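## Task

Move the cardboard box into the tote, which is somewhere in the room, so that no part of it sticks out past the tote's rim. The box must stay there without the robot supporting it. The robot fails if it tips over or is left leaning.

## Robot and tools

Robot: a Hello Robot Stretch 4 in a physics simulator, with one arm. It has an omni-wheel base, a lift that rides up a mast, an arm that telescopes forward, a three-joint wrist and a two-finger gripper. It stands about 1.6 m tall, and the base rim lies within 0.23 m of the base origin. Cameras on the robot: head_camera, head_left_camera, head_right_camera, wrist_camera. Loose objects may occasionally get a brief shove from outside.

Frames: the base frame sits on the floor under the base centre, x forward, y left, z up. hand_pose is reported in it, as a point between the open fingertips; with all wrist joints at zero its axes line up with the base frame. The printed hand position may be somewhat off. The odometry frame is the base frame as it was when the scene began.

execute_actions: argument "actions" is a list holding one action or nothing (empty returns state and images only). Optional "cameras" lists which images to return (omitted, null or ["all"] gives all; [] gives none; an unknown name rejects the call). An action holds "base", "joints" or both, plus optional "pace" and "contact_limits"; or it holds only {"end_of_arm": "enable_torque"}, which re-powers wrist or gripper motors that shut off, holding them where they are. All motions in one action start at once and may finish at different times.
"base" takes exactly one relative move, measured from where the base last reported itself: translate_m (metres, forward positive, -2 to 2, straight without turning), strafe_m (metres, sideways, left positive, -2 to 2), or rotate_rad (radians, counter-clockwise seen from above positive, -3.2 to 3.2).
"joints" is a single object of absolute joint targets keyed by name (not offsets): lift_m 0 to 1.2 m; arm_m extension 0 to 0.55 m; wrist_yaw_rad -1.134 to 4.276 (0 points forward, positive swings left, 3.14 folded back, above 3.4 the arm may block it); wrist_pitch_rad -1.117 to 4.259 (0 level, 1.57 pointing down); wrist_roll_rad -1.117 to 4.259 (0 keeps fingers level with each other, positive turns clockwise viewed from behind the gripper); gripper_m -0.038 to 0.141, the fingertip gap in metres (negative squeezes tips together). Done tolerances: lift and arm ±0.004, yaw and roll ±0.02, pitch ±0.05, gripper ±0.004. A joint target outside its range is clipped and reported; any other bad key or value rejects the whole call with no motion. One action runs at most 15 s.
"pace": "slow", "default", "fast" or "max"; base top speeds 0.1/0.3/0.4/0.6 m/s and 1/2/3/4 rad/s. With lift above 0.2 the base is limited further, down to 0.3 m/s and 1 rad/s at lift 1.2. Wrist speed does not change with pace.
"contact_limits": only {"arm_m": value}, 0 (gentlest) to 0.75 (strongest), default 0.5; the arm stops when it pushes harder.
Anything left out of an action may still be driving toward an earlier target without the status showing it. Once a call reports a stop, the remaining execute_actions, wait and finished_scene calls in that reply are skipped.

wait: "seconds" 0 to 10; commands nothing, returns state and images.
zoom_image: "camera" plus "region" [x0, y0, x1, y1] in pixels from the top-left of that camera's latest full image, at most 504 by 504.
finished_scene: "scene" number (1 or 2); irreversible, reports success and gives the next task. Replying with no tool call ends everything.

Result lines: lidar_m has 12 distances in metres, one per 30-degree sector, first straight ahead then counter-clockwise (4th left, 7th behind, 10th right); "-" means nothing seen or closer than 0.25 m. It sees from about 0.15 m up, misses glass, thin legs and much behind. wrist_depth_mm is a 7x7 grid of depths, 100 to 2000 mm, top-left first; the robot's own body shows. base_odometry is wheel-based, so slipping counts as motion; heading -3.142 to 3.142. If turned_by_wheels and turned_by_imu differ by over about 0.1 rad, the base hit or slipped. base_tilt in degrees (forward and right positive), with a fixed bias up to about 1.5. motor_effort is percent of maximum, bracket = peak in last action; wheel positive turns the base right. Gripper reading or "done" does not confirm a grasp; a firm squeeze at commanded gripper_m of 0 or more changes its effort. A load in a level gripper pushes wrist_pitch effort away from 0.
Statuses: done; off_target (stopped short, may still push); contact_stop_at_<key> (blocked; lift, arm or wheels go slack, lift can sink, base can roll); limit_stop_at_<name>; limit_stop_at_tilt (leaning over 6 degrees, lift, arm and wheels slack until it rights); limit_stop_at_own_body (self-collision, may leave lift and arm slack; move away from the body); time_out; torque_fault (wrist motor overloaded and limp until enable_torque). on_its_own lists uncommanded behaviour; "held at" there is the held target, not the position.

Gripping: command a gap smaller than the object; the further below, the harder it squeezes and the more it pulls the object inward (up to about a third of the difference). Fingertips pressed onto a surface can jam; raise the lift. Self-collision is likely with pitch below -0.2 combined with roll below -0.4 or above 4. To unfold at the start, send lift_m 0.4 with wrist_yaw_rad 0.

Avoid: driving or turning with over 1 kg held and arm_m beyond 0.2 (tipping risk, worse at fast or max); steady pushing or pulling with a high gripper or high contact limit; pressing the gripper into things with base or arm moves, or holding over about 2 kg level (torque faults); drops, slams and hard hits. Release objects fully inside the tote and confirm they rest there unsupported before ending the scene.

Each tool is called by a JSON object that holds its "fn" and its "kwargs".

## Session

{"fn": "execute_actions", "kwargs": {"actions": []}}

Scene clock: 0.00 s.
base_odometry: x=+0.000 y=+0.000 heading=+0.000 (m, m, rad; odometry frame)
turned_by_wheels: +0.000 (rad since the last result)
turned_by_imu: +0.000 (rad since the last result)
base_tilt: forward=+0.6 right=+1.2 (deg)
lidar_m: 1.40 1.08 0.67 0.60 0.60 0.74 1.52 1.50 1.00 0.90 0.91 1.60
base_status: not commanded
joint_positions: lift_m=+0.153 arm_m=+0.002 wrist_yaw_rad=+3.207 wrist_pitch_rad=+0.011 wrist_roll_rad=+0.005 gripper_m=+0.057
joint_status: not commanded
motor_effort: lift_m=+20 arm_m=-1 wrist_yaw_rad=+1 wrist_pitch_rad=-5 wrist_roll_rad=+0 gripper_m=-4 wheel_0=+0 wheel_1=+0 wheel_2=-1 (%)
hand_pose: x=-0.1205 y=+0.0684 z=+0.3281 quat_wxyz=(-0.033, -0.005, +0.002, +0.999) (m; base frame)
wrist_depth_mm: - 137 253 1708 1708 1756 634 / - 109 137 1618 1708 1808 634 / - 111 138 1661 1618 1756 661 / - 127 163 1661 1661 1756 676 / 188 1537 1537 1618 1576 1618 683 / 202 1336 204 1025 878 904 707 / 200 831 798 - - 683 668
pictures: head_camera, head_left_camera, head_right_camera, wrist_camera
Images, in order (width x height): head_camera 420x560, head_left_camera 420x672, head_right_camera 420x672, wrist_camera 616x392.

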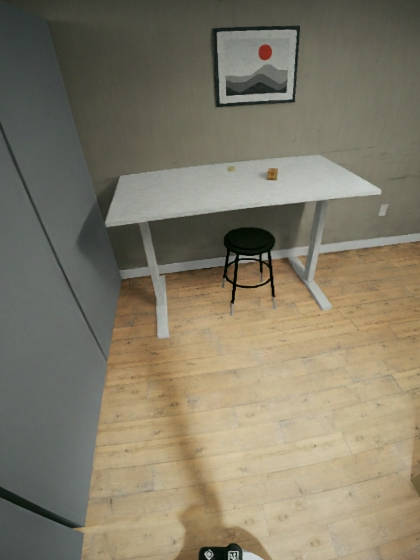

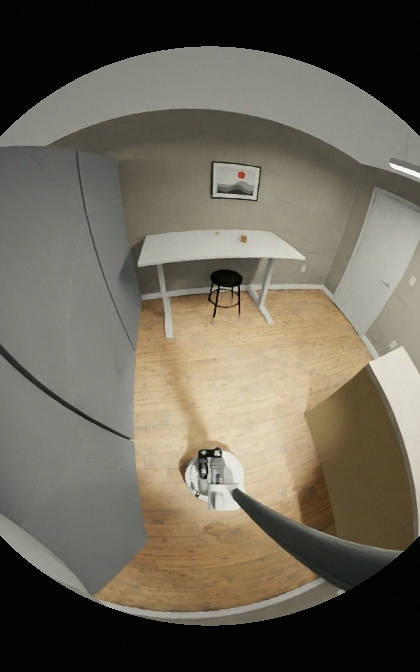

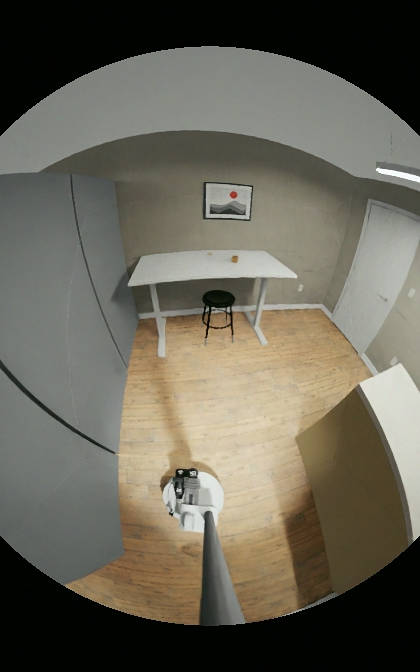

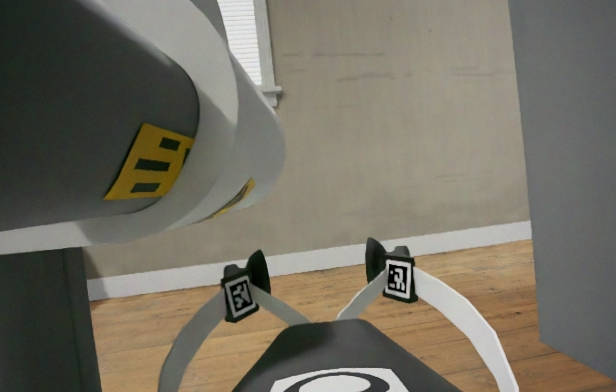

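{"fn": "zoom_image", "kwargs": {"camera": "head_camera", "region": [200, 140, 320, 210]}}

{"fn": "zoom_image", "kwargs": {"camera": "head_left_camera", "region": [250, 300, 420, 600]}}

Region (200, 140, 320, 210) of head_camera's 420x560 image, scaled by 4.200, with more detail than that image has; it fills the top 294 rows of this view, and the rest is white.

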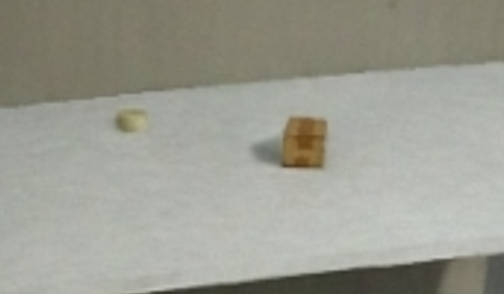

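Region (250, 300, 420, 600) of head_left_camera's 420x672 image, scaled by 1.680, with more detail than that image has; it fills the left 286 columns of this view, and the rest is white.

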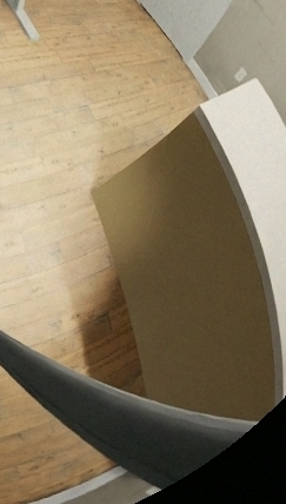

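{"fn": "execute_actions", "kwargs": {"actions": [{"base": {"rotate_rad": -1.9}, "joints": {"lift_m": 0.4, "wrist_yaw_rad": 0}, "pace": "fast"}]}}

Scene clock: 2.70 s.
base_odometry: x=+0.000 y=+0.000 heading=-1.900 (m, m, rad; odometry frame)
turned_by_wheels: -1.900 (rad since the last result)
turned_by_imu: -1.868 (rad since the last result)
base_tilt: forward=+0.6 right=+1.2 (deg)
lidar_m: 0.94 0.89 0.95 1.48 1.40 0.85 0.60 0.58 0.62 1.57 1.45 1.28
base_status: done
joint_positions: lift_m=+0.400 arm_m=+0.002 wrist_yaw_rad=+0.001 wrist_pitch_rad=+0.011 wrist_roll_rad=+0.005 gripper_m=+0.057
joint_status: all done
motor_effort: lift_m=+23(22) arm_m=-1(1) wrist_yaw_rad=+0(6) wrist_pitch_rad=-7(6) wrist_roll_rad=-1(0) gripper_m=-4(2) wheel_0=+1(6) wheel_1=+0(10) wheel_2=+0(9) (%)
hand_pose: x=+0.4616 y=-0.0873 z=+0.5749 quat_wxyz=(+1.000, +0.003, +0.005, +0.000) (m; base frame)
wrist_depth_mm: 1921 - - - 1708 1366 1160 / 627 691 798 891 1098 1308 1160 / 634 699 778 878 1008 1255 1182 / 621 691 788 878 1008 1255 1205 / 621 683 750 878 946 1205 1229 / 627 683 204 831 976 1205 1229 / 621 676 759 - - 1098 1098
pictures: head_camera, head_left_camera, head_right_camera, wrist_camera
Images, in order (width x height): head_camera 420x560, head_left_camera 420x672, head_right_camera 420x672, wrist_camera 616x392.

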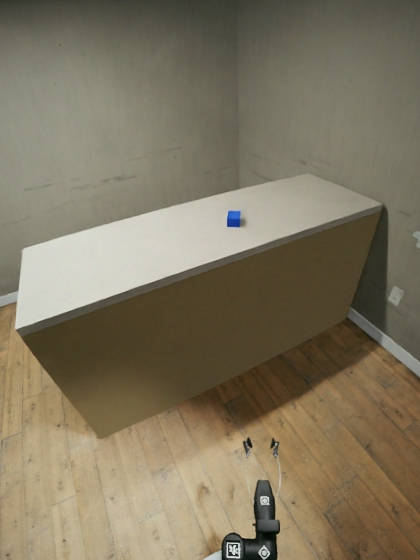

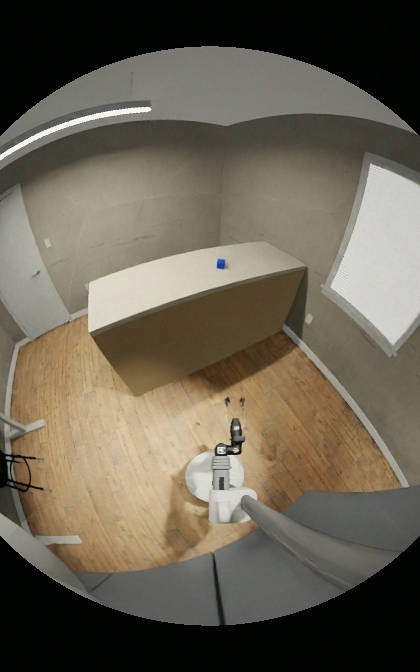

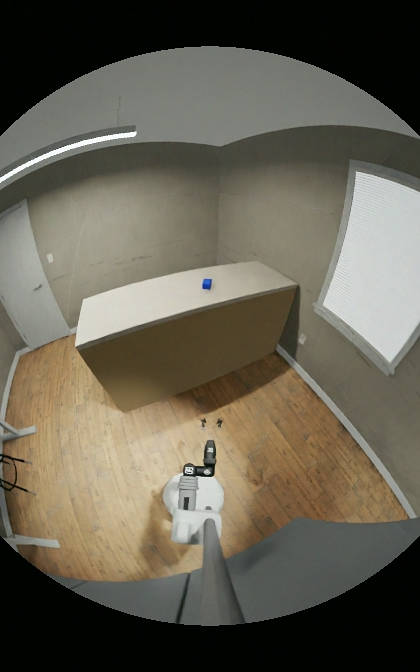

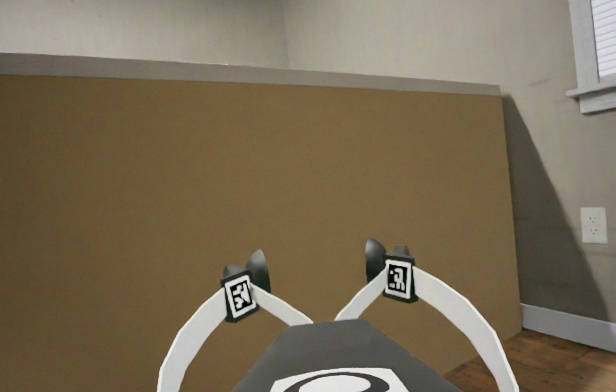

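{"fn": "zoom_image", "kwargs": {"camera": "head_right_camera", "region": [250, 330, 420, 600]}}

{"fn": "zoom_image", "kwargs": {"camera": "head_left_camera", "region": [0, 150, 320, 420]}}

Region (250, 330, 420, 600) of head_right_camera's 420x672 image, scaled by 1.867, with more detail than that image has; it fills the left 317 columns of this view, and the rest is white.

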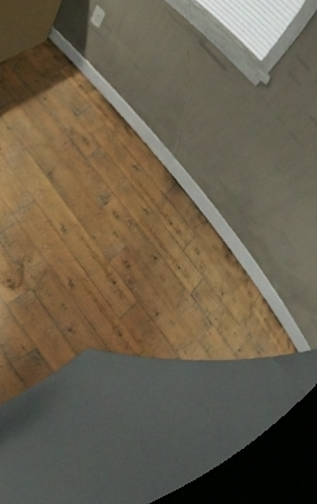

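Region (0, 150, 320, 420) of head_left_camera's 420x672 image, scaled by 1.575, with more detail than that image has; it fills the top 425 rows of this view, and the rest is white.

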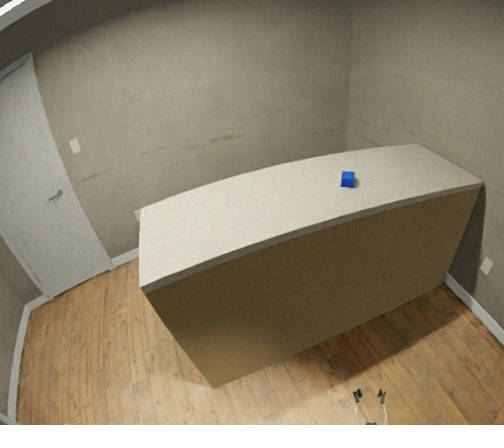

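{"fn": "execute_actions", "kwargs": {"actions": [{"base": {"rotate_rad": 1.75}, "joints": {"lift_m": 0.55, "wrist_pitch_rad": 1.57, "gripper_m": 0.12}, "pace": "fast"}], "cameras": ["head_camera"]}}

Scene clock: 7.33 s.
base_odometry: x=+0.000 y=+0.000 heading=-0.150 (m, m, rad; odometry frame)
turned_by_wheels: +1.750 (rad since the last result)
turned_by_imu: +1.718 (rad since the last result)
base_tilt: forward=+0.6 right=+1.3 (deg)
lidar_m: 1.41 1.40 0.74 0.58 0.58 0.65 1.49 1.46 1.10 0.90 0.91 1.78
base_status: done
joint_positions: lift_m=+0.550 arm_m=+0.002 wrist_yaw_rad=+0.000 wrist_pitch_rad=+1.570 wrist_roll_rad=+0.005 gripper_m=+0.120
joint_status: all done
motor_effort: lift_m=+21(24) arm_m=-1(1) wrist_yaw_rad=+1(0) wrist_pitch_rad=+0(7) wrist_roll_rad=+0(0) gripper_m=+0(4) wheel_0=+0(6) wheel_1=+0(7) wheel_2=+1(11) (%)
hand_pose: x=+0.1733 y=-0.0874 z=+0.4396 quat_wxyz=(+0.707, +0.002, +0.707, -0.002) (m; base frame)
wrist_depth_mm: 654 654 654 661 640 661 661 / 661 668 661 661 668 661 661 / 668 654 668 661 654 661 661 / 661 661 668 668 661 661 668 / 661 661 455 452 521 668 668 / 668 459 455 455 462 668 668 / 668 455 455 - - 676 668
pictures: head_camera
Images, in order (width x height): head_camera 420x560.

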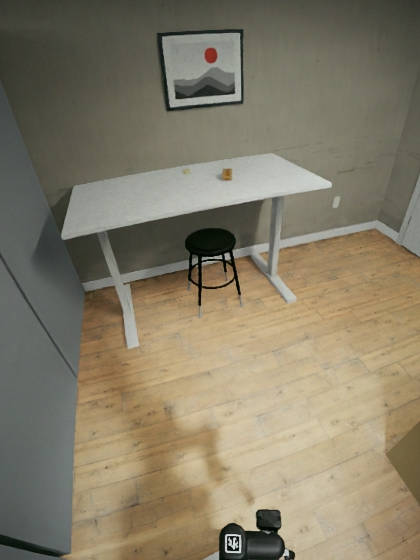

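{"fn": "execute_actions", "kwargs": {"actions": [{"base": {"translate_m": 1.05}, "joints": {"lift_m": 1.12}, "pace": "fast"}]}}

Scene clock: 11.53 s.
base_odometry: x=+1.038 y=-0.157 heading=-0.150 (m, m, rad; odometry frame)
turned_by_wheels: +0.000 (rad since the last result)
turned_by_imu: -0.007 (rad since the last result)
base_tilt: forward=+0.7 right=+1.2 (deg)
lidar_m: 0.43 0.43 0.48 0.75 0.93 1.06 1.74 1.33 0.87 1.20 2.11 0.54
base_status: done
joint_positions: lift_m=+1.120 arm_m=+0.002 wrist_yaw_rad=+0.000 wrist_pitch_rad=+1.570 wrist_roll_rad=+0.005 gripper_m=+0.120
joint_status: all done
motor_effort: lift_m=+22(23) arm_m=-1(1) wrist_yaw_rad=+1(1) wrist_pitch_rad=+1(2) wrist_roll_rad=+0(0) gripper_m=+0(0) wheel_0=+1(9) wheel_1=+0(7) wheel_2=+2(13) (%)
hand_pose: x=+0.1733 y=-0.0874 z=+1.0095 quat_wxyz=(+0.707, +0.002, +0.707, -0.002) (m; base frame)
wrist_depth_mm: 1229 1229 1229 1205 1205 1182 1182 / 1205 1205 1205 1229 1205 1205 1205 / 1205 1205 1205 1229 1229 1229 1205 / 1205 1229 1229 1229 1182 1205 1255 / 1205 1205 1025 1025 1255 1229 1205 / 1229 1255 1008 866 1205 1205 1229 / 1255 1229 1255 - - 1255 1138
pictures: head_camera, head_left_camera, head_right_camera, wrist_camera
Images, in order (width x height): head_camera 420x560, head_left_camera 420x672, head_right_camera 420x672, wrist_camera 616x392.

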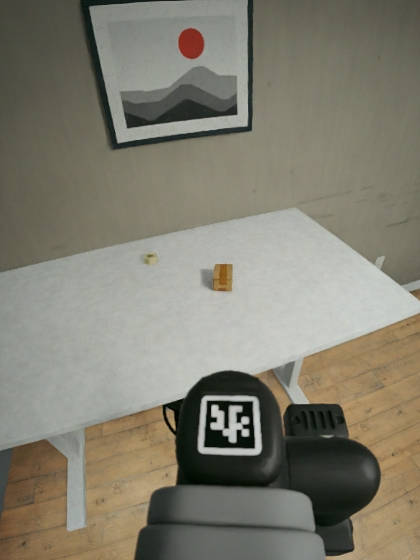

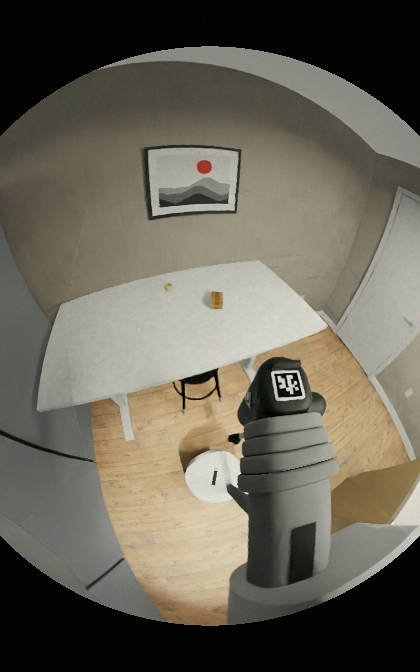

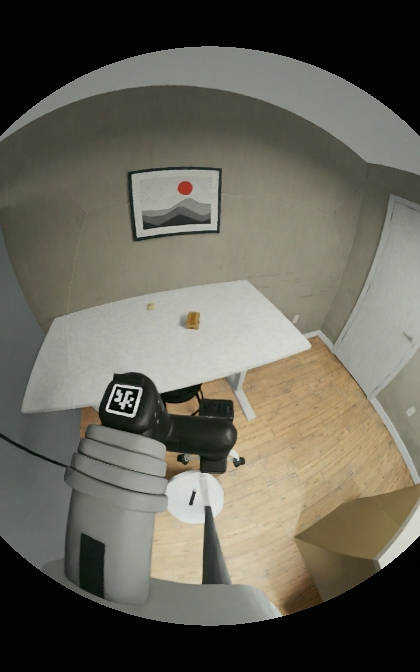

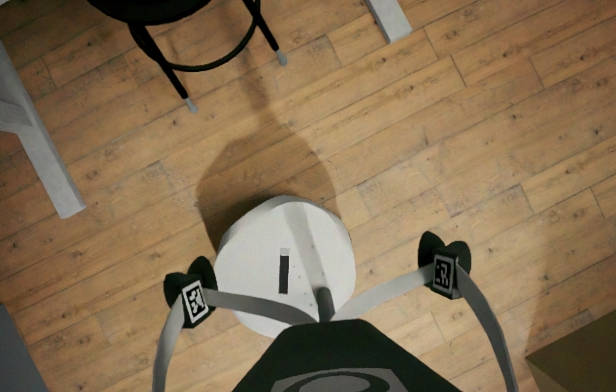

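{"fn": "execute_actions", "kwargs": {"actions": [{"base": {"translate_m": 0.2}, "joints": {"lift_m": 1.16, "arm_m": 0.40}, "pace": "fast"}]}}

Scene clock: 14.60 s.
base_odometry: x=+1.236 y=-0.186 heading=-0.149 (m, m, rad; odometry frame)
turned_by_wheels: +0.000 (rad since the last result)
turned_by_imu: -0.002 (rad since the last result)
base_tilt: forward=+0.7 right=+1.2 (deg)
lidar_m: 0.25 0.25 0.28 0.43 1.02 1.12 1.81 1.18 0.99 2.10 0.71 0.31
base_status: done
joint_positions: lift_m=+1.160 arm_m=+0.399 wrist_yaw_rad=+0.000 wrist_pitch_rad=+1.570 wrist_roll_rad=+0.005 gripper_m=+0.120
joint_status: all done
motor_effort: lift_m=+22(25) arm_m=+5(7) wrist_yaw_rad=+0(0) wrist_pitch_rad=+3(1) wrist_roll_rad=+0(0) gripper_m=+0(2) wheel_0=+1(6) wheel_1=+1(6) wheel_2=+0(12) (%)
hand_pose: x=+0.5704 y=-0.0874 z=+1.0495 quat_wxyz=(+0.707, +0.002, +0.707, -0.002) (m; base frame)
wrist_depth_mm: 322 322 322 320 324 324 324 / 324 324 324 322 324 324 324 / 325 324 324 324 325 324 324 / 324 277 325 324 324 325 325 / 327 327 325 329 327 327 329 / 329 327 325 327 327 329 330 / 327 327 329 - - 329 329
pictures: head_camera, head_left_camera, head_right_camera, wrist_camera
Images, in order (width x height): head_camera 420x560, head_left_camera 420x672, head_right_camera 420x672, wrist_camera 616x392.

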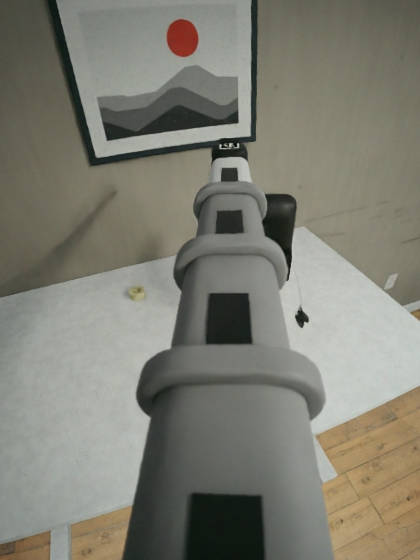

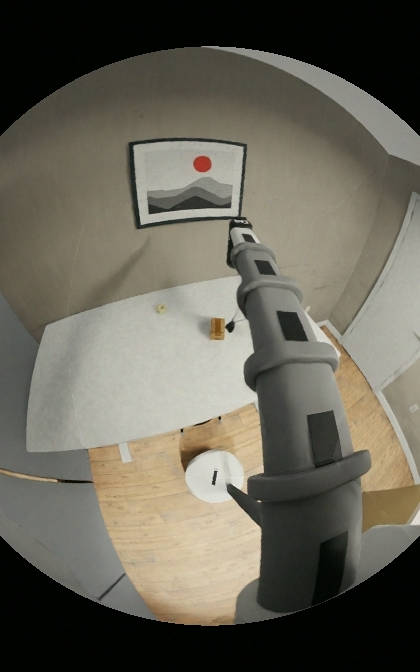

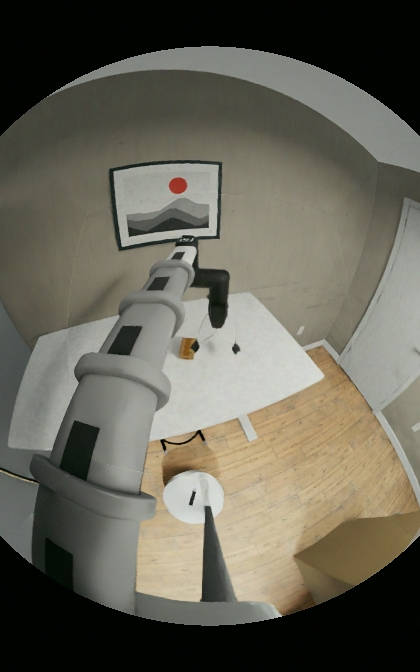

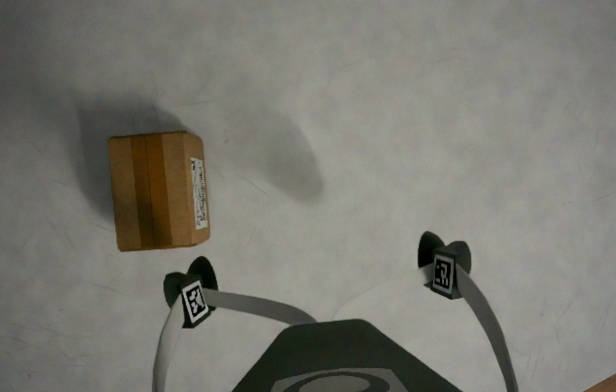

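{"fn": "execute_actions", "kwargs": {"actions": [{"base": {"strafe_m": 0.133}, "joints": {"arm_m": 0.443}}], "cameras": ["wrist_camera", "head_right_camera"]}}

Scene clock: 16.63 s.
base_odometry: x=+1.256 y=-0.055 heading=-0.149 (m, m, rad; odometry frame)
turned_by_wheels: +0.000 (rad since the last result)
turned_by_imu: +0.000 (rad since the last result)
base_tilt: forward=+0.6 right=+1.3 (deg)
lidar_m: 0.25 0.25 0.25 0.35 0.89 1.00 1.63 1.46 1.10 2.21 0.53 0.25
base_status: done
joint_positions: lift_m=+1.160 arm_m=+0.442 wrist_yaw_rad=+0.000 wrist_pitch_rad=+1.570 wrist_roll_rad=+0.005 gripper_m=+0.120
joint_status: all done
motor_effort: lift_m=+22(22) arm_m=+5(5) wrist_yaw_rad=+1(1) wrist_pitch_rad=+2(1) wrist_roll_rad=+0(0) gripper_m=-3(1) wheel_0=+1(10) wheel_1=-1(9) wheel_2=+0(0) (%)
hand_pose: x=+0.6133 y=-0.0874 z=+1.0495 quat_wxyz=(+0.707, +0.002, +0.707, -0.002) (m; base frame)
wrist_depth_mm: 320 320 322 322 324 322 322 / 322 322 324 324 324 324 324 / 322 325 324 325 325 324 325 / 324 324 325 277 327 324 327 / 325 327 327 277 278 324 329 / 325 329 325 329 327 327 329 / 327 327 329 - - 327 329
pictures: head_right_camera, wrist_camera
Images, in order (width x height): head_right_camera 420x672, wrist_camera 616x392.

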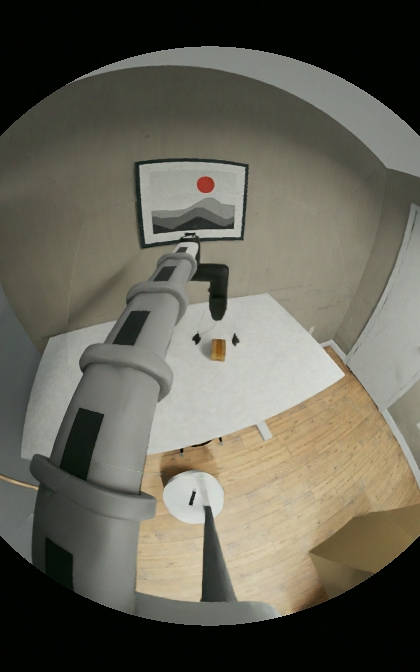

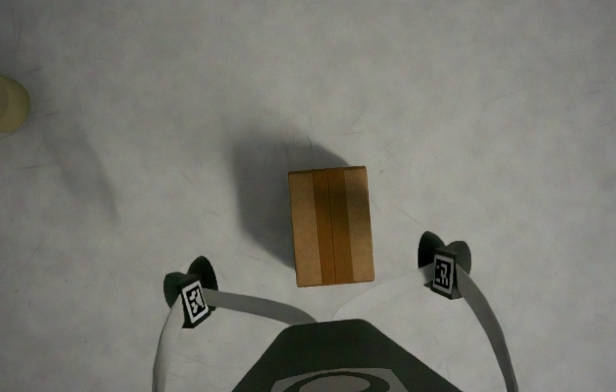

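{"fn": "execute_actions", "kwargs": {"actions": [{"base": {"strafe_m": -0.012}, "joints": {"arm_m": 0.458, "lift_m": 1.085}}], "cameras": ["wrist_camera", "head_right_camera"]}}

Scene clock: 18.20 s.
base_odometry: x=+1.254 y=-0.067 heading=-0.149 (m, m, rad; odometry frame)
turned_by_wheels: +0.000 (rad since the last result)
turned_by_imu: -0.001 (rad since the last result)
base_tilt: forward=+0.7 right=+1.2 (deg)
lidar_m: 0.25 0.25 0.25 0.35 0.87 1.00 1.60 1.48 1.08 2.16 0.53 0.25
base_status: done
joint_positions: lift_m=+1.085 arm_m=+0.457 wrist_yaw_rad=+0.000 wrist_pitch_rad=+1.570 wrist_roll_rad=+0.005 gripper_m=+0.120
joint_status: all done
motor_effort: lift_m=+17(18) arm_m=+5(6) wrist_yaw_rad=+2(0) wrist_pitch_rad=+1(0) wrist_roll_rad=+0(0) gripper_m=-2(1) wheel_0=+1(5) wheel_1=-1(8) wheel_2=+0(0) (%)
hand_pose: x=+0.6282 y=-0.0874 z=+0.9750 quat_wxyz=(+0.707, +0.002, +0.707, -0.002) (m; base frame)
wrist_depth_mm: 248 249 249 248 248 250 249 / 250 248 250 249 251 250 250 / 250 250 250 251 250 251 251 / 250 252 251 201 251 251 251 / 252 253 250 202 223 252 252 / 251 251 252 202 253 253 253 / 253 254 255 - - 253 253
pictures: head_right_camera, wrist_camera
Images, in order (width x height): head_right_camera 420x672, wrist_camera 616x392.

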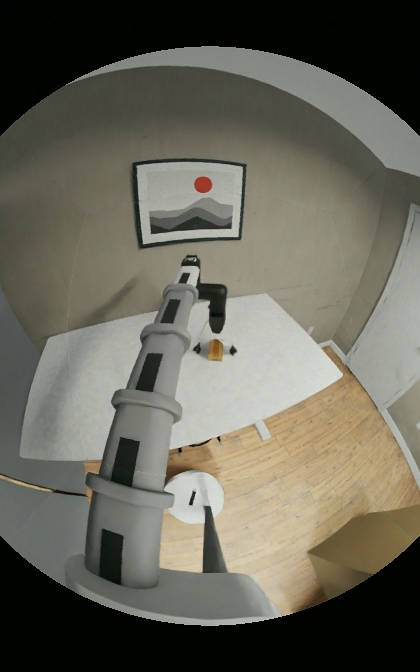

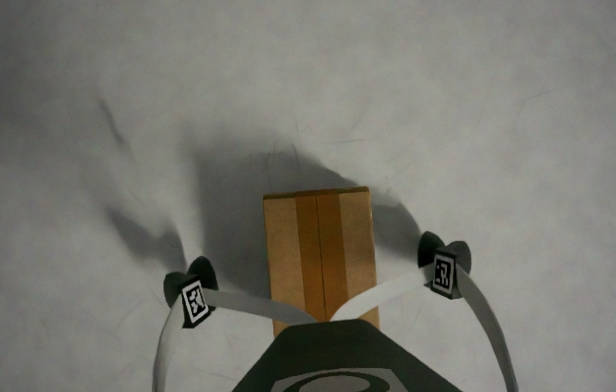

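{"fn": "execute_actions", "kwargs": {"actions": [{"joints": {"lift_m": 1.076, "gripper_m": 0.02}}], "cameras": ["wrist_camera", "head_right_camera"]}}

Scene clock: 20.20 s.
base_odometry: x=+1.254 y=-0.067 heading=-0.149 (m, m, rad; odometry frame)
turned_by_wheels: +0.000 (rad since the last result)
turned_by_imu: -0.001 (rad since the last result)
base_tilt: forward=+0.6 right=+1.2 (deg)
lidar_m: 0.25 0.25 0.25 0.36 0.84 1.00 1.62 1.45 1.10 2.18 0.54 0.25
base_status: not commanded
joint_positions: lift_m=+1.076 arm_m=+0.457 wrist_yaw_rad=+0.000 wrist_pitch_rad=+1.570 wrist_roll_rad=+0.005 gripper_m=+0.020
joint_status: all done
motor_effort: lift_m=+17(17) arm_m=+5(5) wrist_yaw_rad=+2(1) wrist_pitch_rad=+3(7) wrist_roll_rad=+0(0) gripper_m=-21(21) wheel_0=+1(1) wheel_1=-1(1) wheel_2=+0(0) (%)
hand_pose: x=+0.6283 y=-0.0874 z=+0.9660 quat_wxyz=(+0.708, +0.002, +0.707, -0.002) (m; base frame)
wrist_depth_mm: 239 241 239 240 239 239 240 / 240 240 240 241 241 241 240 / 240 240 241 241 241 242 241 / 242 241 242 190 242 241 244 / 242 241 244 187 208 243 243 / 243 243 190 187 195 244 243 / 244 243 244 - - 246 245
pictures: head_right_camera, wrist_camera
Images, in order (width x height): head_right_camera 420x672, wrist_camera 616x392.

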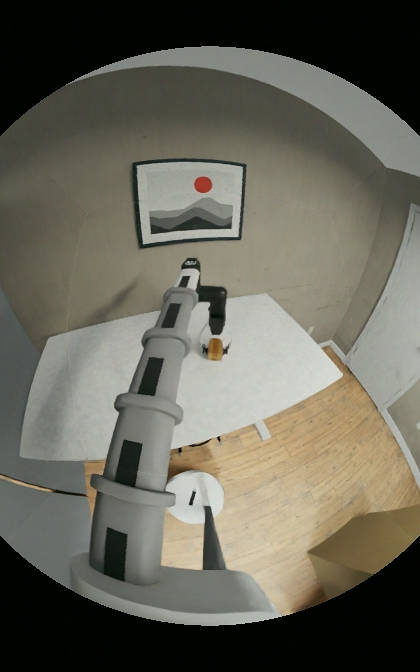

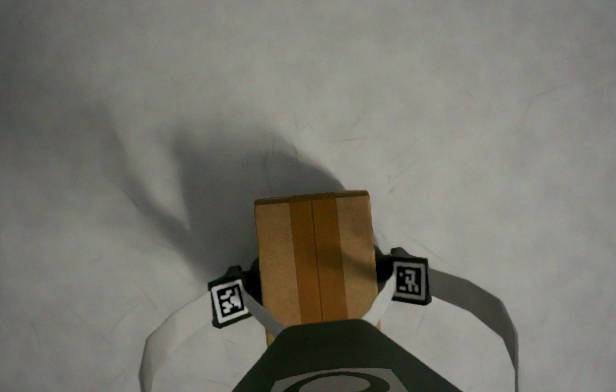

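{"fn": "execute_actions", "kwargs": {"actions": [{"base": {"strafe_m": -1.4}, "joints": {"lift_m": 1.12, "arm_m": 0.0}, "pace": "fast"}]}}

Scene clock: 26.10 s.
base_odometry: x=+1.046 y=-1.451 heading=-0.149 (m, m, rad; odometry frame)
turned_by_wheels: +0.000 (rad since the last result)
turned_by_imu: -0.008 (rad since the last result)
base_tilt: forward=+0.7 right=+1.2 (deg)
lidar_m: 1.49 1.17 0.85 1.23 2.21 0.52 0.42 0.89 1.09 0.88 0.86 0.93
base_status: done
joint_positions: lift_m=+1.120 arm_m=+0.003 wrist_yaw_rad=+0.000 wrist_pitch_rad=+1.570 wrist_roll_rad=+0.005 gripper_m=+0.020
joint_status: all done
joint sent to its limit — the command would take arm_m past its lower limit, so that joint was sent only as far as its limit.
motor_effort: lift_m=+22(27) arm_m=-5(5) wrist_yaw_rad=+1(2) wrist_pitch_rad=+1(0) wrist_roll_rad=+0(0) gripper_m=-21(22) wheel_0=-1(9) wheel_1=+0(10) wheel_2=+0(1) (%)
hand_pose: x=+0.1739 y=-0.0874 z=+1.0095 quat_wxyz=(+0.707, +0.002, +0.707, -0.002) (m; base frame)
wrist_depth_mm: 1205 1229 1229 1229 1205 1118 878 / 1205 1205 1182 1229 1182 1229 946 / 1205 1205 1229 1229 1229 1229 1042 / 1205 1255 1205 190 1229 1229 1138 / 1255 1205 1042 188 208 1229 1205 / 1229 1205 189 187 194 1229 1229 / 1182 1205 1229 - - 1229 1229
pictures: head_camera, head_left_camera, head_right_camera, wrist_camera
Images, in order (width x height): head_camera 420x560, head_left_camera 420x672, head_right_camera 420x672, wrist_camera 616x392.

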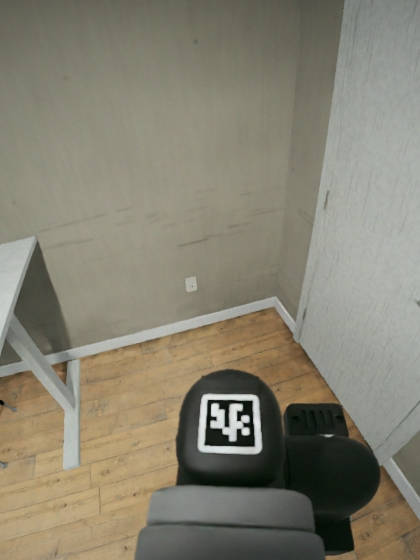

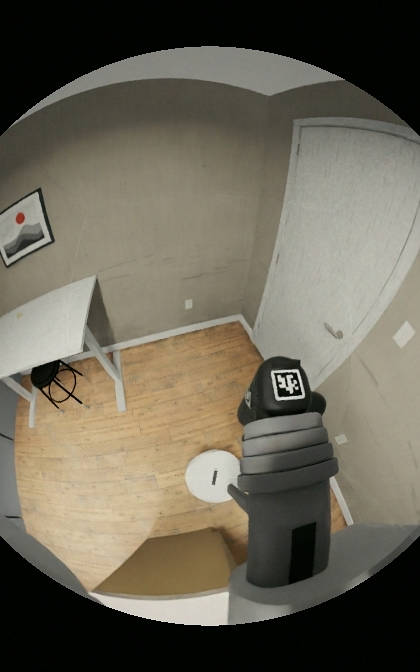

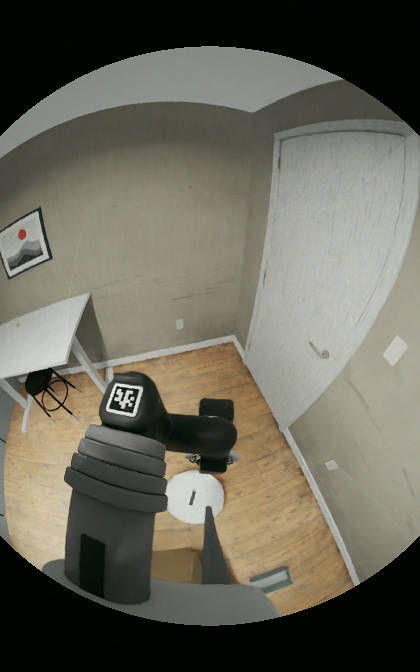

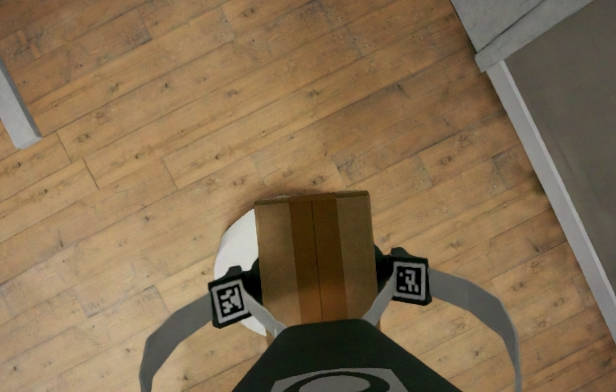

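{"fn": "zoom_image", "kwargs": {"camera": "head_right_camera", "region": [180, 500, 360, 630]}}

Region (180, 500, 360, 630) of head_right_camera's 420x672 image, scaled by 2.800, with more detail than that image has.

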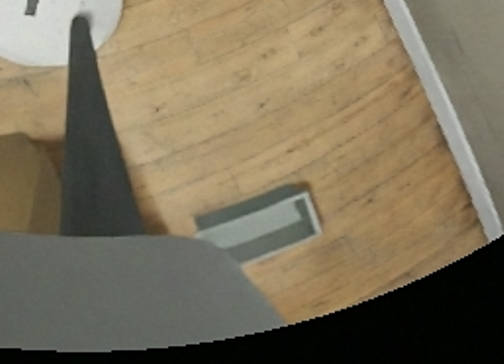

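{"fn": "execute_actions", "kwargs": {"actions": [{"base": {"rotate_rad": -2.5}, "joints": {"lift_m": 0.55}, "pace": "max"}]}}

Scene clock: 29.63 s.
base_odometry: x=+1.046 y=-1.451 heading=-2.649 (m, m, rad; odometry frame)
turned_by_wheels: -2.499 (rad since the last result)
turned_by_imu: -2.457 (rad since the last result)
base_tilt: forward=+0.7 right=+1.2 (deg)
lidar_m: 0.86 1.00 0.83 0.89 1.03 1.45 0.90 0.87 1.51 2.24 0.48 0.43
base_status: done
joint_positions: lift_m=+0.550 arm_m=+0.003 wrist_yaw_rad=+0.000 wrist_pitch_rad=+1.570 wrist_roll_rad=+0.005 gripper_m=+0.020
joint_status: all done
motor_effort: lift_m=+19(21) arm_m=-5(5) wrist_yaw_rad=+1(1) wrist_pitch_rad=+1(0) wrist_roll_rad=-1(0) gripper_m=-22(21) wheel_0=+3(6) wheel_1=+2(7) wheel_2=+3(6) (%)
hand_pose: x=+0.1739 y=-0.0874 z=+0.4398 quat_wxyz=(+0.707, +0.002, +0.707, -0.002) (m; base frame)
wrist_depth_mm: 654 661 654 654 661 359 343 / 668 654 654 668 661 512 462 / 661 654 661 661 668 668 661 / 668 654 661 190 661 668 661 / 661 668 455 187 208 661 668 / 661 455 189 188 194 668 661 / 676 455 455 - - 668 676
pictures: head_camera, head_left_camera, head_right_camera, wrist_camera
Images, in order (width x height): head_camera 420x560, head_left_camera 420x672, head_right_camera 420x672, wrist_camera 616x392.

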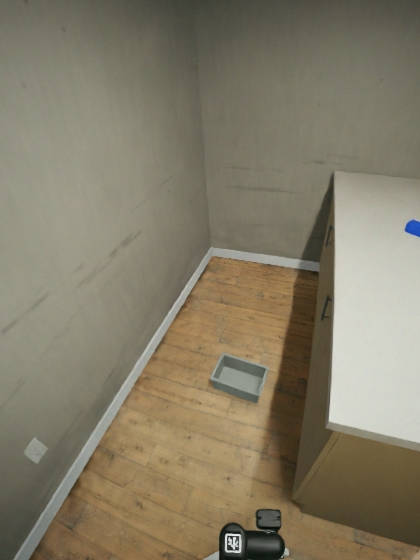

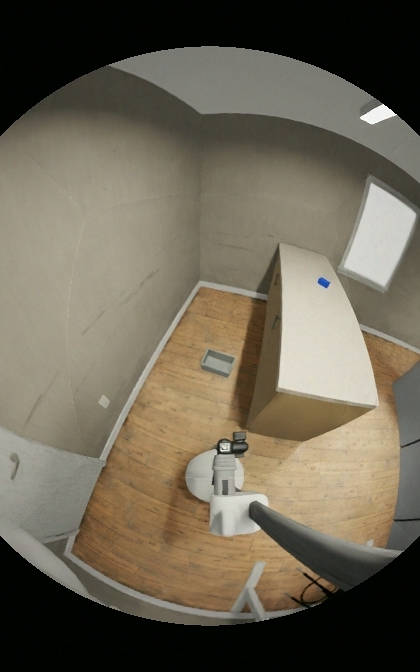

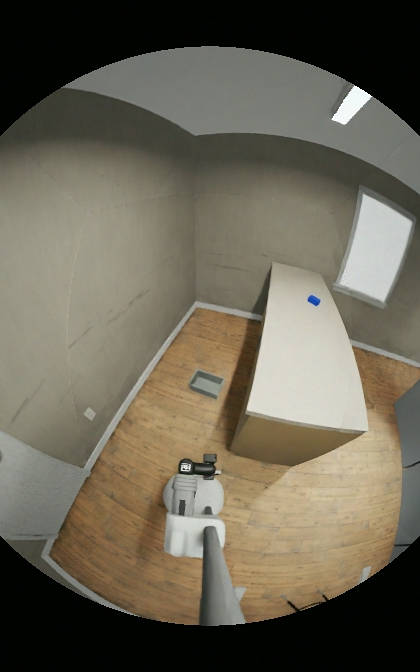

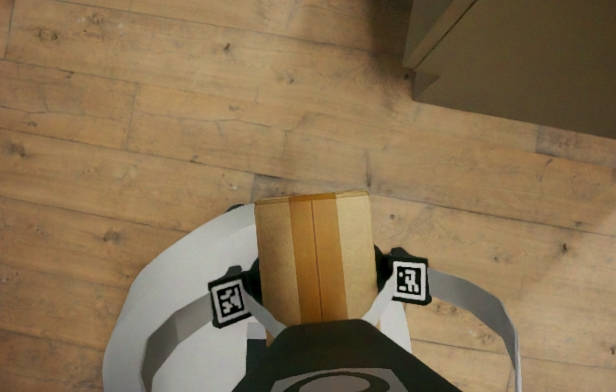

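{"fn": "zoom_image", "kwargs": {"camera": "head_camera", "region": [180, 330, 320, 430]}}

Region (180, 330, 320, 430) of head_camera's 420x560 image, scaled by 3.600, with more detail than that image has; it fills the top 360 rows of this view, and the rest is white.

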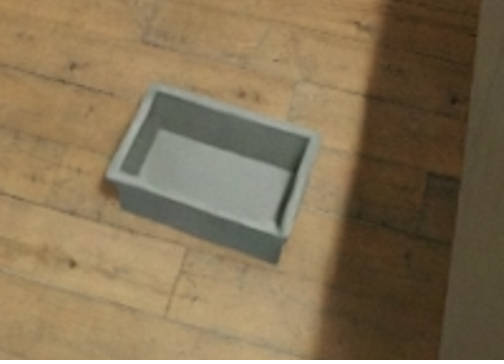

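{"fn": "execute_actions", "kwargs": {"actions": [{"base": {"translate_m": 0.25}, "joints": {"lift_m": 0.35, "arm_m": 0.48, "wrist_roll_rad": 0.35}, "pace": "fast"}]}}

Scene clock: 32.57 s.
base_odometry: x=+0.825 y=-1.570 heading=-2.648 (m, m, rad; odometry frame)
turned_by_wheels: +0.000 (rad since the last result)
turned_by_imu: -0.002 (rad since the last result)
base_tilt: forward=+0.8 right=+1.2 (deg)
lidar_m: 0.63 0.92 0.79 0.80 0.92 1.72 1.13 1.13 1.99 0.38 0.25 0.38
base_status: done
joint_positions: lift_m=+0.350 arm_m=+0.479 wrist_yaw_rad=+0.000 wrist_pitch_rad=+1.570 wrist_roll_rad=+0.350 gripper_m=+0.020
joint_status: all done
motor_effort: lift_m=+18(15) arm_m=+5(6) wrist_yaw_rad=+0(3) wrist_pitch_rad=+1(2) wrist_roll_rad=+1(1) gripper_m=-24(21) wheel_0=-1(9) wheel_1=+0(7) wheel_2=+3(12) (%)
hand_pose: x=+0.6503 y=-0.0874 z=+0.2399 quat_wxyz=(+0.697, +0.123, +0.696, -0.123) (m; base frame)
wrist_depth_mm: 459 459 459 459 459 466 455 / 418 382 413 421 462 462 459 / 418 459 459 459 466 462 466 / 462 459 462 190 462 462 466 / 466 402 359 187 208 469 466 / 466 466 189 189 193 469 466 / 469 473 469 - - 469 469
pictures: head_camera, head_left_camera, head_right_camera, wrist_camera
Images, in order (width x height): head_camera 420x560, head_left_camera 420x672, head_right_camera 420x672, wrist_camera 616x392.

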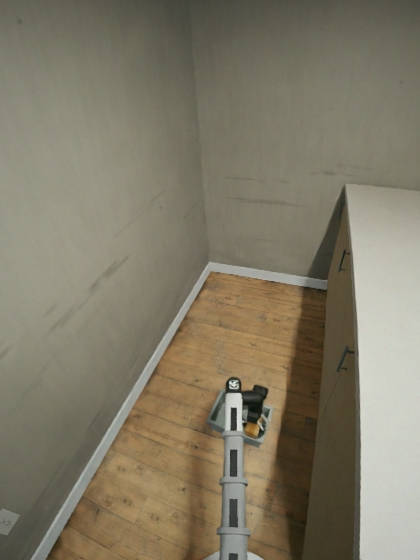

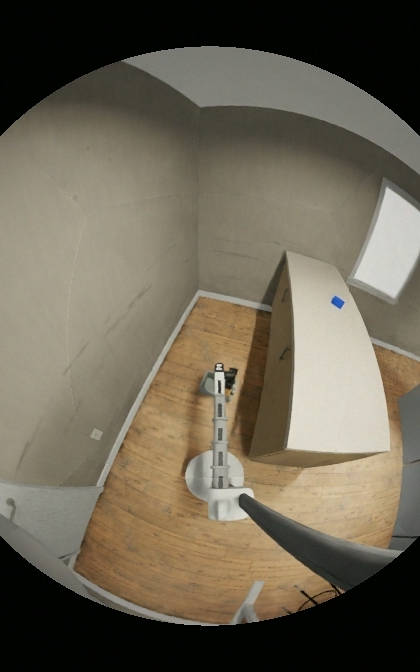

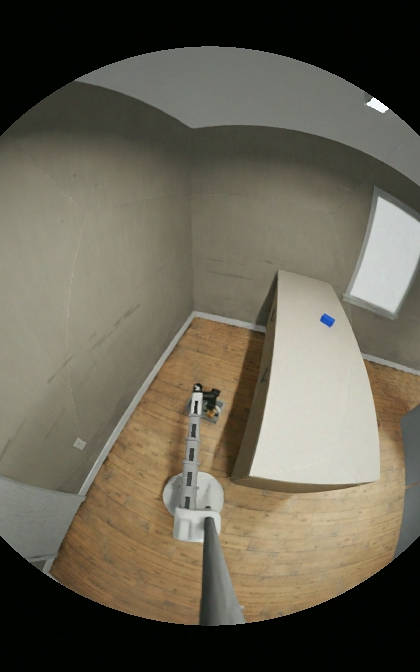

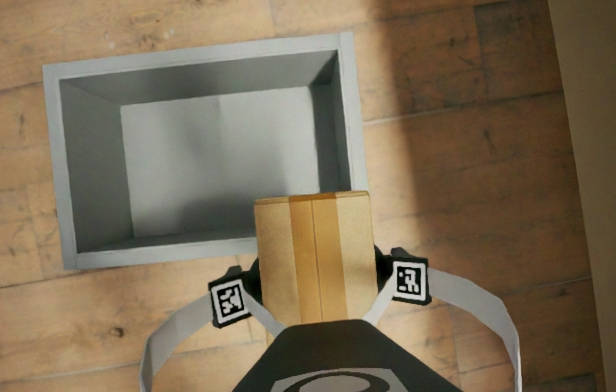

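{"fn": "execute_actions", "kwargs": {"actions": [{"base": {"strafe_m": 0.036}, "joints": {"lift_m": 0.265, "arm_m": 0.548, "wrist_yaw_rad": 0.7, "wrist_roll_rad": 1.05}, "pace": "fast"}], "cameras": ["wrist_camera", "head_camera"]}}

Scene clock: 34.33 s.
base_odometry: x=+0.842 y=-1.601 heading=-2.648 (m, m, rad; odometry frame)
turned_by_wheels: +0.000 (rad since the last result)
turned_by_imu: +0.000 (rad since the last result)
base_tilt: forward=+0.7 right=+1.2 (deg)
lidar_m: 0.66 0.88 0.77 0.75 0.89 1.63 1.15 1.12 1.98 0.40 0.27 0.44
base_status: done
joint_positions: lift_m=+0.265 arm_m=+0.547 wrist_yaw_rad=+0.700 wrist_pitch_rad=+1.570 wrist_roll_rad=+1.050 gripper_m=+0.020
joint_status: all done
motor_effort: lift_m=+18(21) arm_m=+5(6) wrist_yaw_rad=+1(10) wrist_pitch_rad=+2(1) wrist_roll_rad=+1(8) gripper_m=-23(21) wheel_0=+1(9) wheel_1=-1(11) wheel_2=+1(2) (%)
hand_pose: x=+0.7745 y=-0.0667 z=+0.1549 quat_wxyz=(+0.697, +0.123, +0.696, -0.123) (m; base frame)
wrist_depth_mm: 375 379 373 373 375 373 373 / 375 379 377 377 375 373 375 / 379 377 309 304 303 273 375 / 379 307 377 191 375 289 379 / 379 298 377 187 208 297 379 / 384 290 190 187 193 260 382 / 384 277 301 - - 264 382
pictures: head_camera, wrist_camera
Images, in order (width x height): head_camera 420x560, wrist_camera 616x392.

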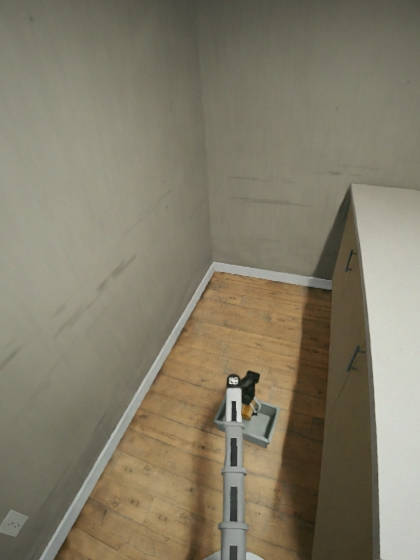

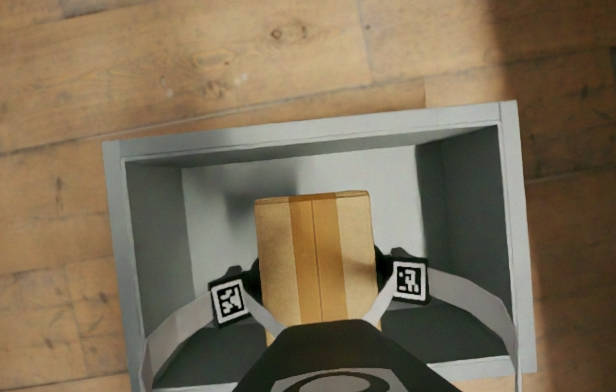

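{"fn": "execute_actions", "kwargs": {"actions": [{"joints": {"lift_m": 0.131}, "pace": "fast"}], "cameras": ["wrist_camera", "head_camera"]}}

Scene clock: 35.80 s.
base_odometry: x=+0.842 y=-1.601 heading=-2.648 (m, m, rad; odometry frame)
turned_by_wheels: +0.000 (rad since the last result)
turned_by_imu: -0.001 (rad since the last result)
base_tilt: forward=+0.7 right=+1.2 (deg)
lidar_m: 0.63 0.87 0.76 0.76 0.88 1.66 1.19 1.13 1.97 0.37 0.26 0.42
base_status: not commanded
joint_positions: lift_m=+0.131 arm_m=+0.547 wrist_yaw_rad=+0.700 wrist_pitch_rad=+1.570 wrist_roll_rad=+1.050 gripper_m=+0.020
joint_status: all done
motor_effort: lift_m=+17(15) arm_m=+5(5) wrist_yaw_rad=+3(3) wrist_pitch_rad=+2(0) wrist_roll_rad=+1(1) gripper_m=-20(21) wheel_0=+1(1) wheel_1=-1(1) wheel_2=+1(1) (%)
hand_pose: x=+0.7745 y=-0.0667 z=+0.0209 quat_wxyz=(+0.697, +0.123, +0.696, -0.123) (m; base frame)
wrist_depth_mm: 244 243 244 244 243 242 243 / 126 126 125 125 125 132 152 / 154 176 206 242 242 241 206 / 180 243 243 190 244 243 212 / 176 244 244 187 208 244 216 / 172 237 189 187 195 245 220 / 172 214 247 - - 245 224
pictures: head_camera, wrist_camera
Images, in order (width x height): head_camera 420x560, wrist_camera 616x392.

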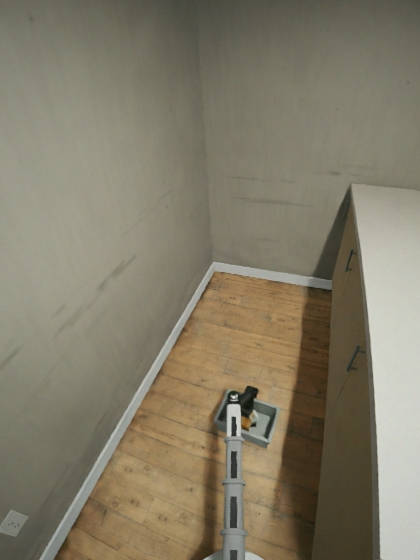

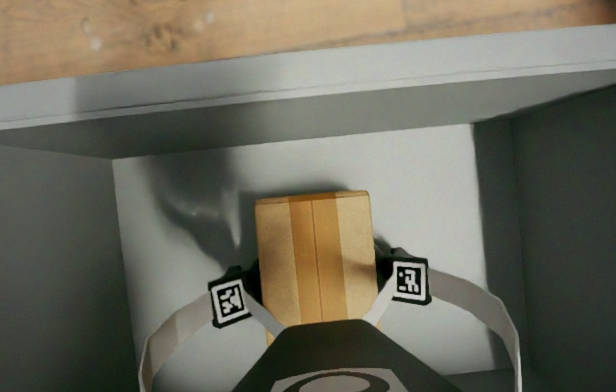

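{"fn": "execute_actions", "kwargs": {"actions": [{"joints": {"lift_m": 0.129, "gripper_m": 0.09}}], "cameras": ["wrist_camera"]}}

Scene clock: 37.37 s.
base_odometry: x=+0.842 y=-1.601 heading=-2.648 (m, m, rad; odometry frame)
turned_by_wheels: +0.000 (rad since the last result)
turned_by_imu: -0.001 (rad since the last result)
base_tilt: forward=+0.6 right=+1.3 (deg)
lidar_m: 0.66 0.87 0.76 0.74 0.88 1.66 1.13 1.12 2.00 0.36 0.25 0.45
base_status: not commanded
joint_positions: lift_m=+0.129 arm_m=+0.547 wrist_yaw_rad=+0.700 wrist_pitch_rad=+1.570 wrist_roll_rad=+1.050 gripper_m=+0.090
joint_status: all done
motor_effort: lift_m=+17(17) arm_m=+5(5) wrist_yaw_rad=+2(2) wrist_pitch_rad=+1(2) wrist_roll_rad=+1(1) gripper_m=-1(22) wheel_0=+1(1) wheel_1=+0(1) wheel_2=+1(1) (%)
hand_pose: x=+0.7745 y=-0.0667 z=+0.0189 quat_wxyz=(+0.696, +0.123, +0.696, -0.123) (m; base frame)
wrist_depth_mm: 247 246 247 246 245 245 246 / 248 128 128 128 128 128 144 / 147 167 194 229 245 244 208 / 180 245 246 198 246 244 213 / 175 248 246 195 246 246 211 / 172 247 202 196 195 246 221 / 171 227 248 - - 249 225
pictures: wrist_camera
Images, in order (width x height): wrist_camera 616x392.

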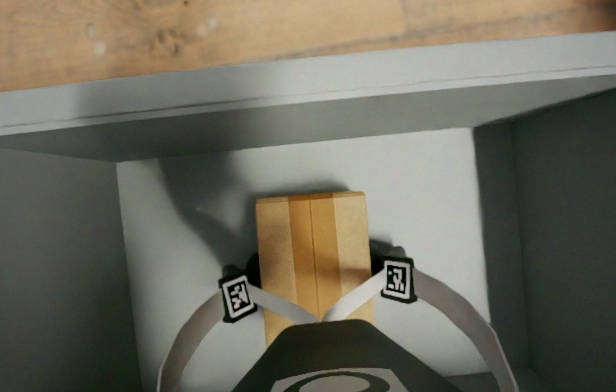

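{"fn": "execute_actions", "kwargs": {"actions": [{"joints": {"lift_m": 0.145}}], "cameras": ["wrist_camera"]}}

Scene clock: 38.20 s.
base_odometry: x=+0.842 y=-1.601 heading=-2.648 (m, m, rad; odometry frame)
turned_by_wheels: +0.000 (rad since the last result)
turned_by_imu: +0.000 (rad since the last result)
base_tilt: forward=+0.6 right=+1.3 (deg)
lidar_m: 0.65 0.89 0.75 0.74 0.87 1.63 1.19 1.13 2.00 0.37 0.27 0.43
base_status: not commanded
joint_positions: lift_m=+0.145 arm_m=+0.547 wrist_yaw_rad=+0.700 wrist_pitch_rad=+1.570 wrist_roll_rad=+1.050 gripper_m=+0.090
joint_status: all done
motor_effort: lift_m=+23(20) arm_m=+5(5) wrist_yaw_rad=+1(2) wrist_pitch_rad=+0(4) wrist_roll_rad=+1(0) gripper_m=-3(0) wheel_0=+1(1) wheel_1=+0(0) wheel_2=+1(1) (%)
hand_pose: x=+0.7746 y=-0.0666 z=+0.0345 quat_wxyz=(+0.697, +0.123, +0.696, -0.123) (m; base frame)
wrist_depth_mm: 256 256 257 257 257 257 256 / 258 139 139 140 139 139 150 / 153 176 204 243 255 254 206 / 180 256 257 208 256 257 211 / 177 257 256 207 226 257 216 / 173 248 201 208 211 257 220 / 172 224 260 - - 249 224
pictures: wrist_camera
Images, in order (width x height): wrist_camera 616x392.

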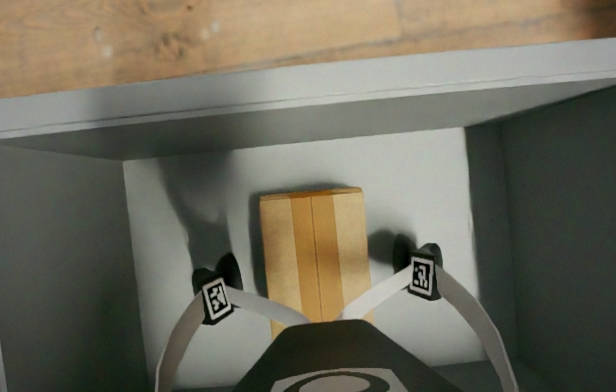

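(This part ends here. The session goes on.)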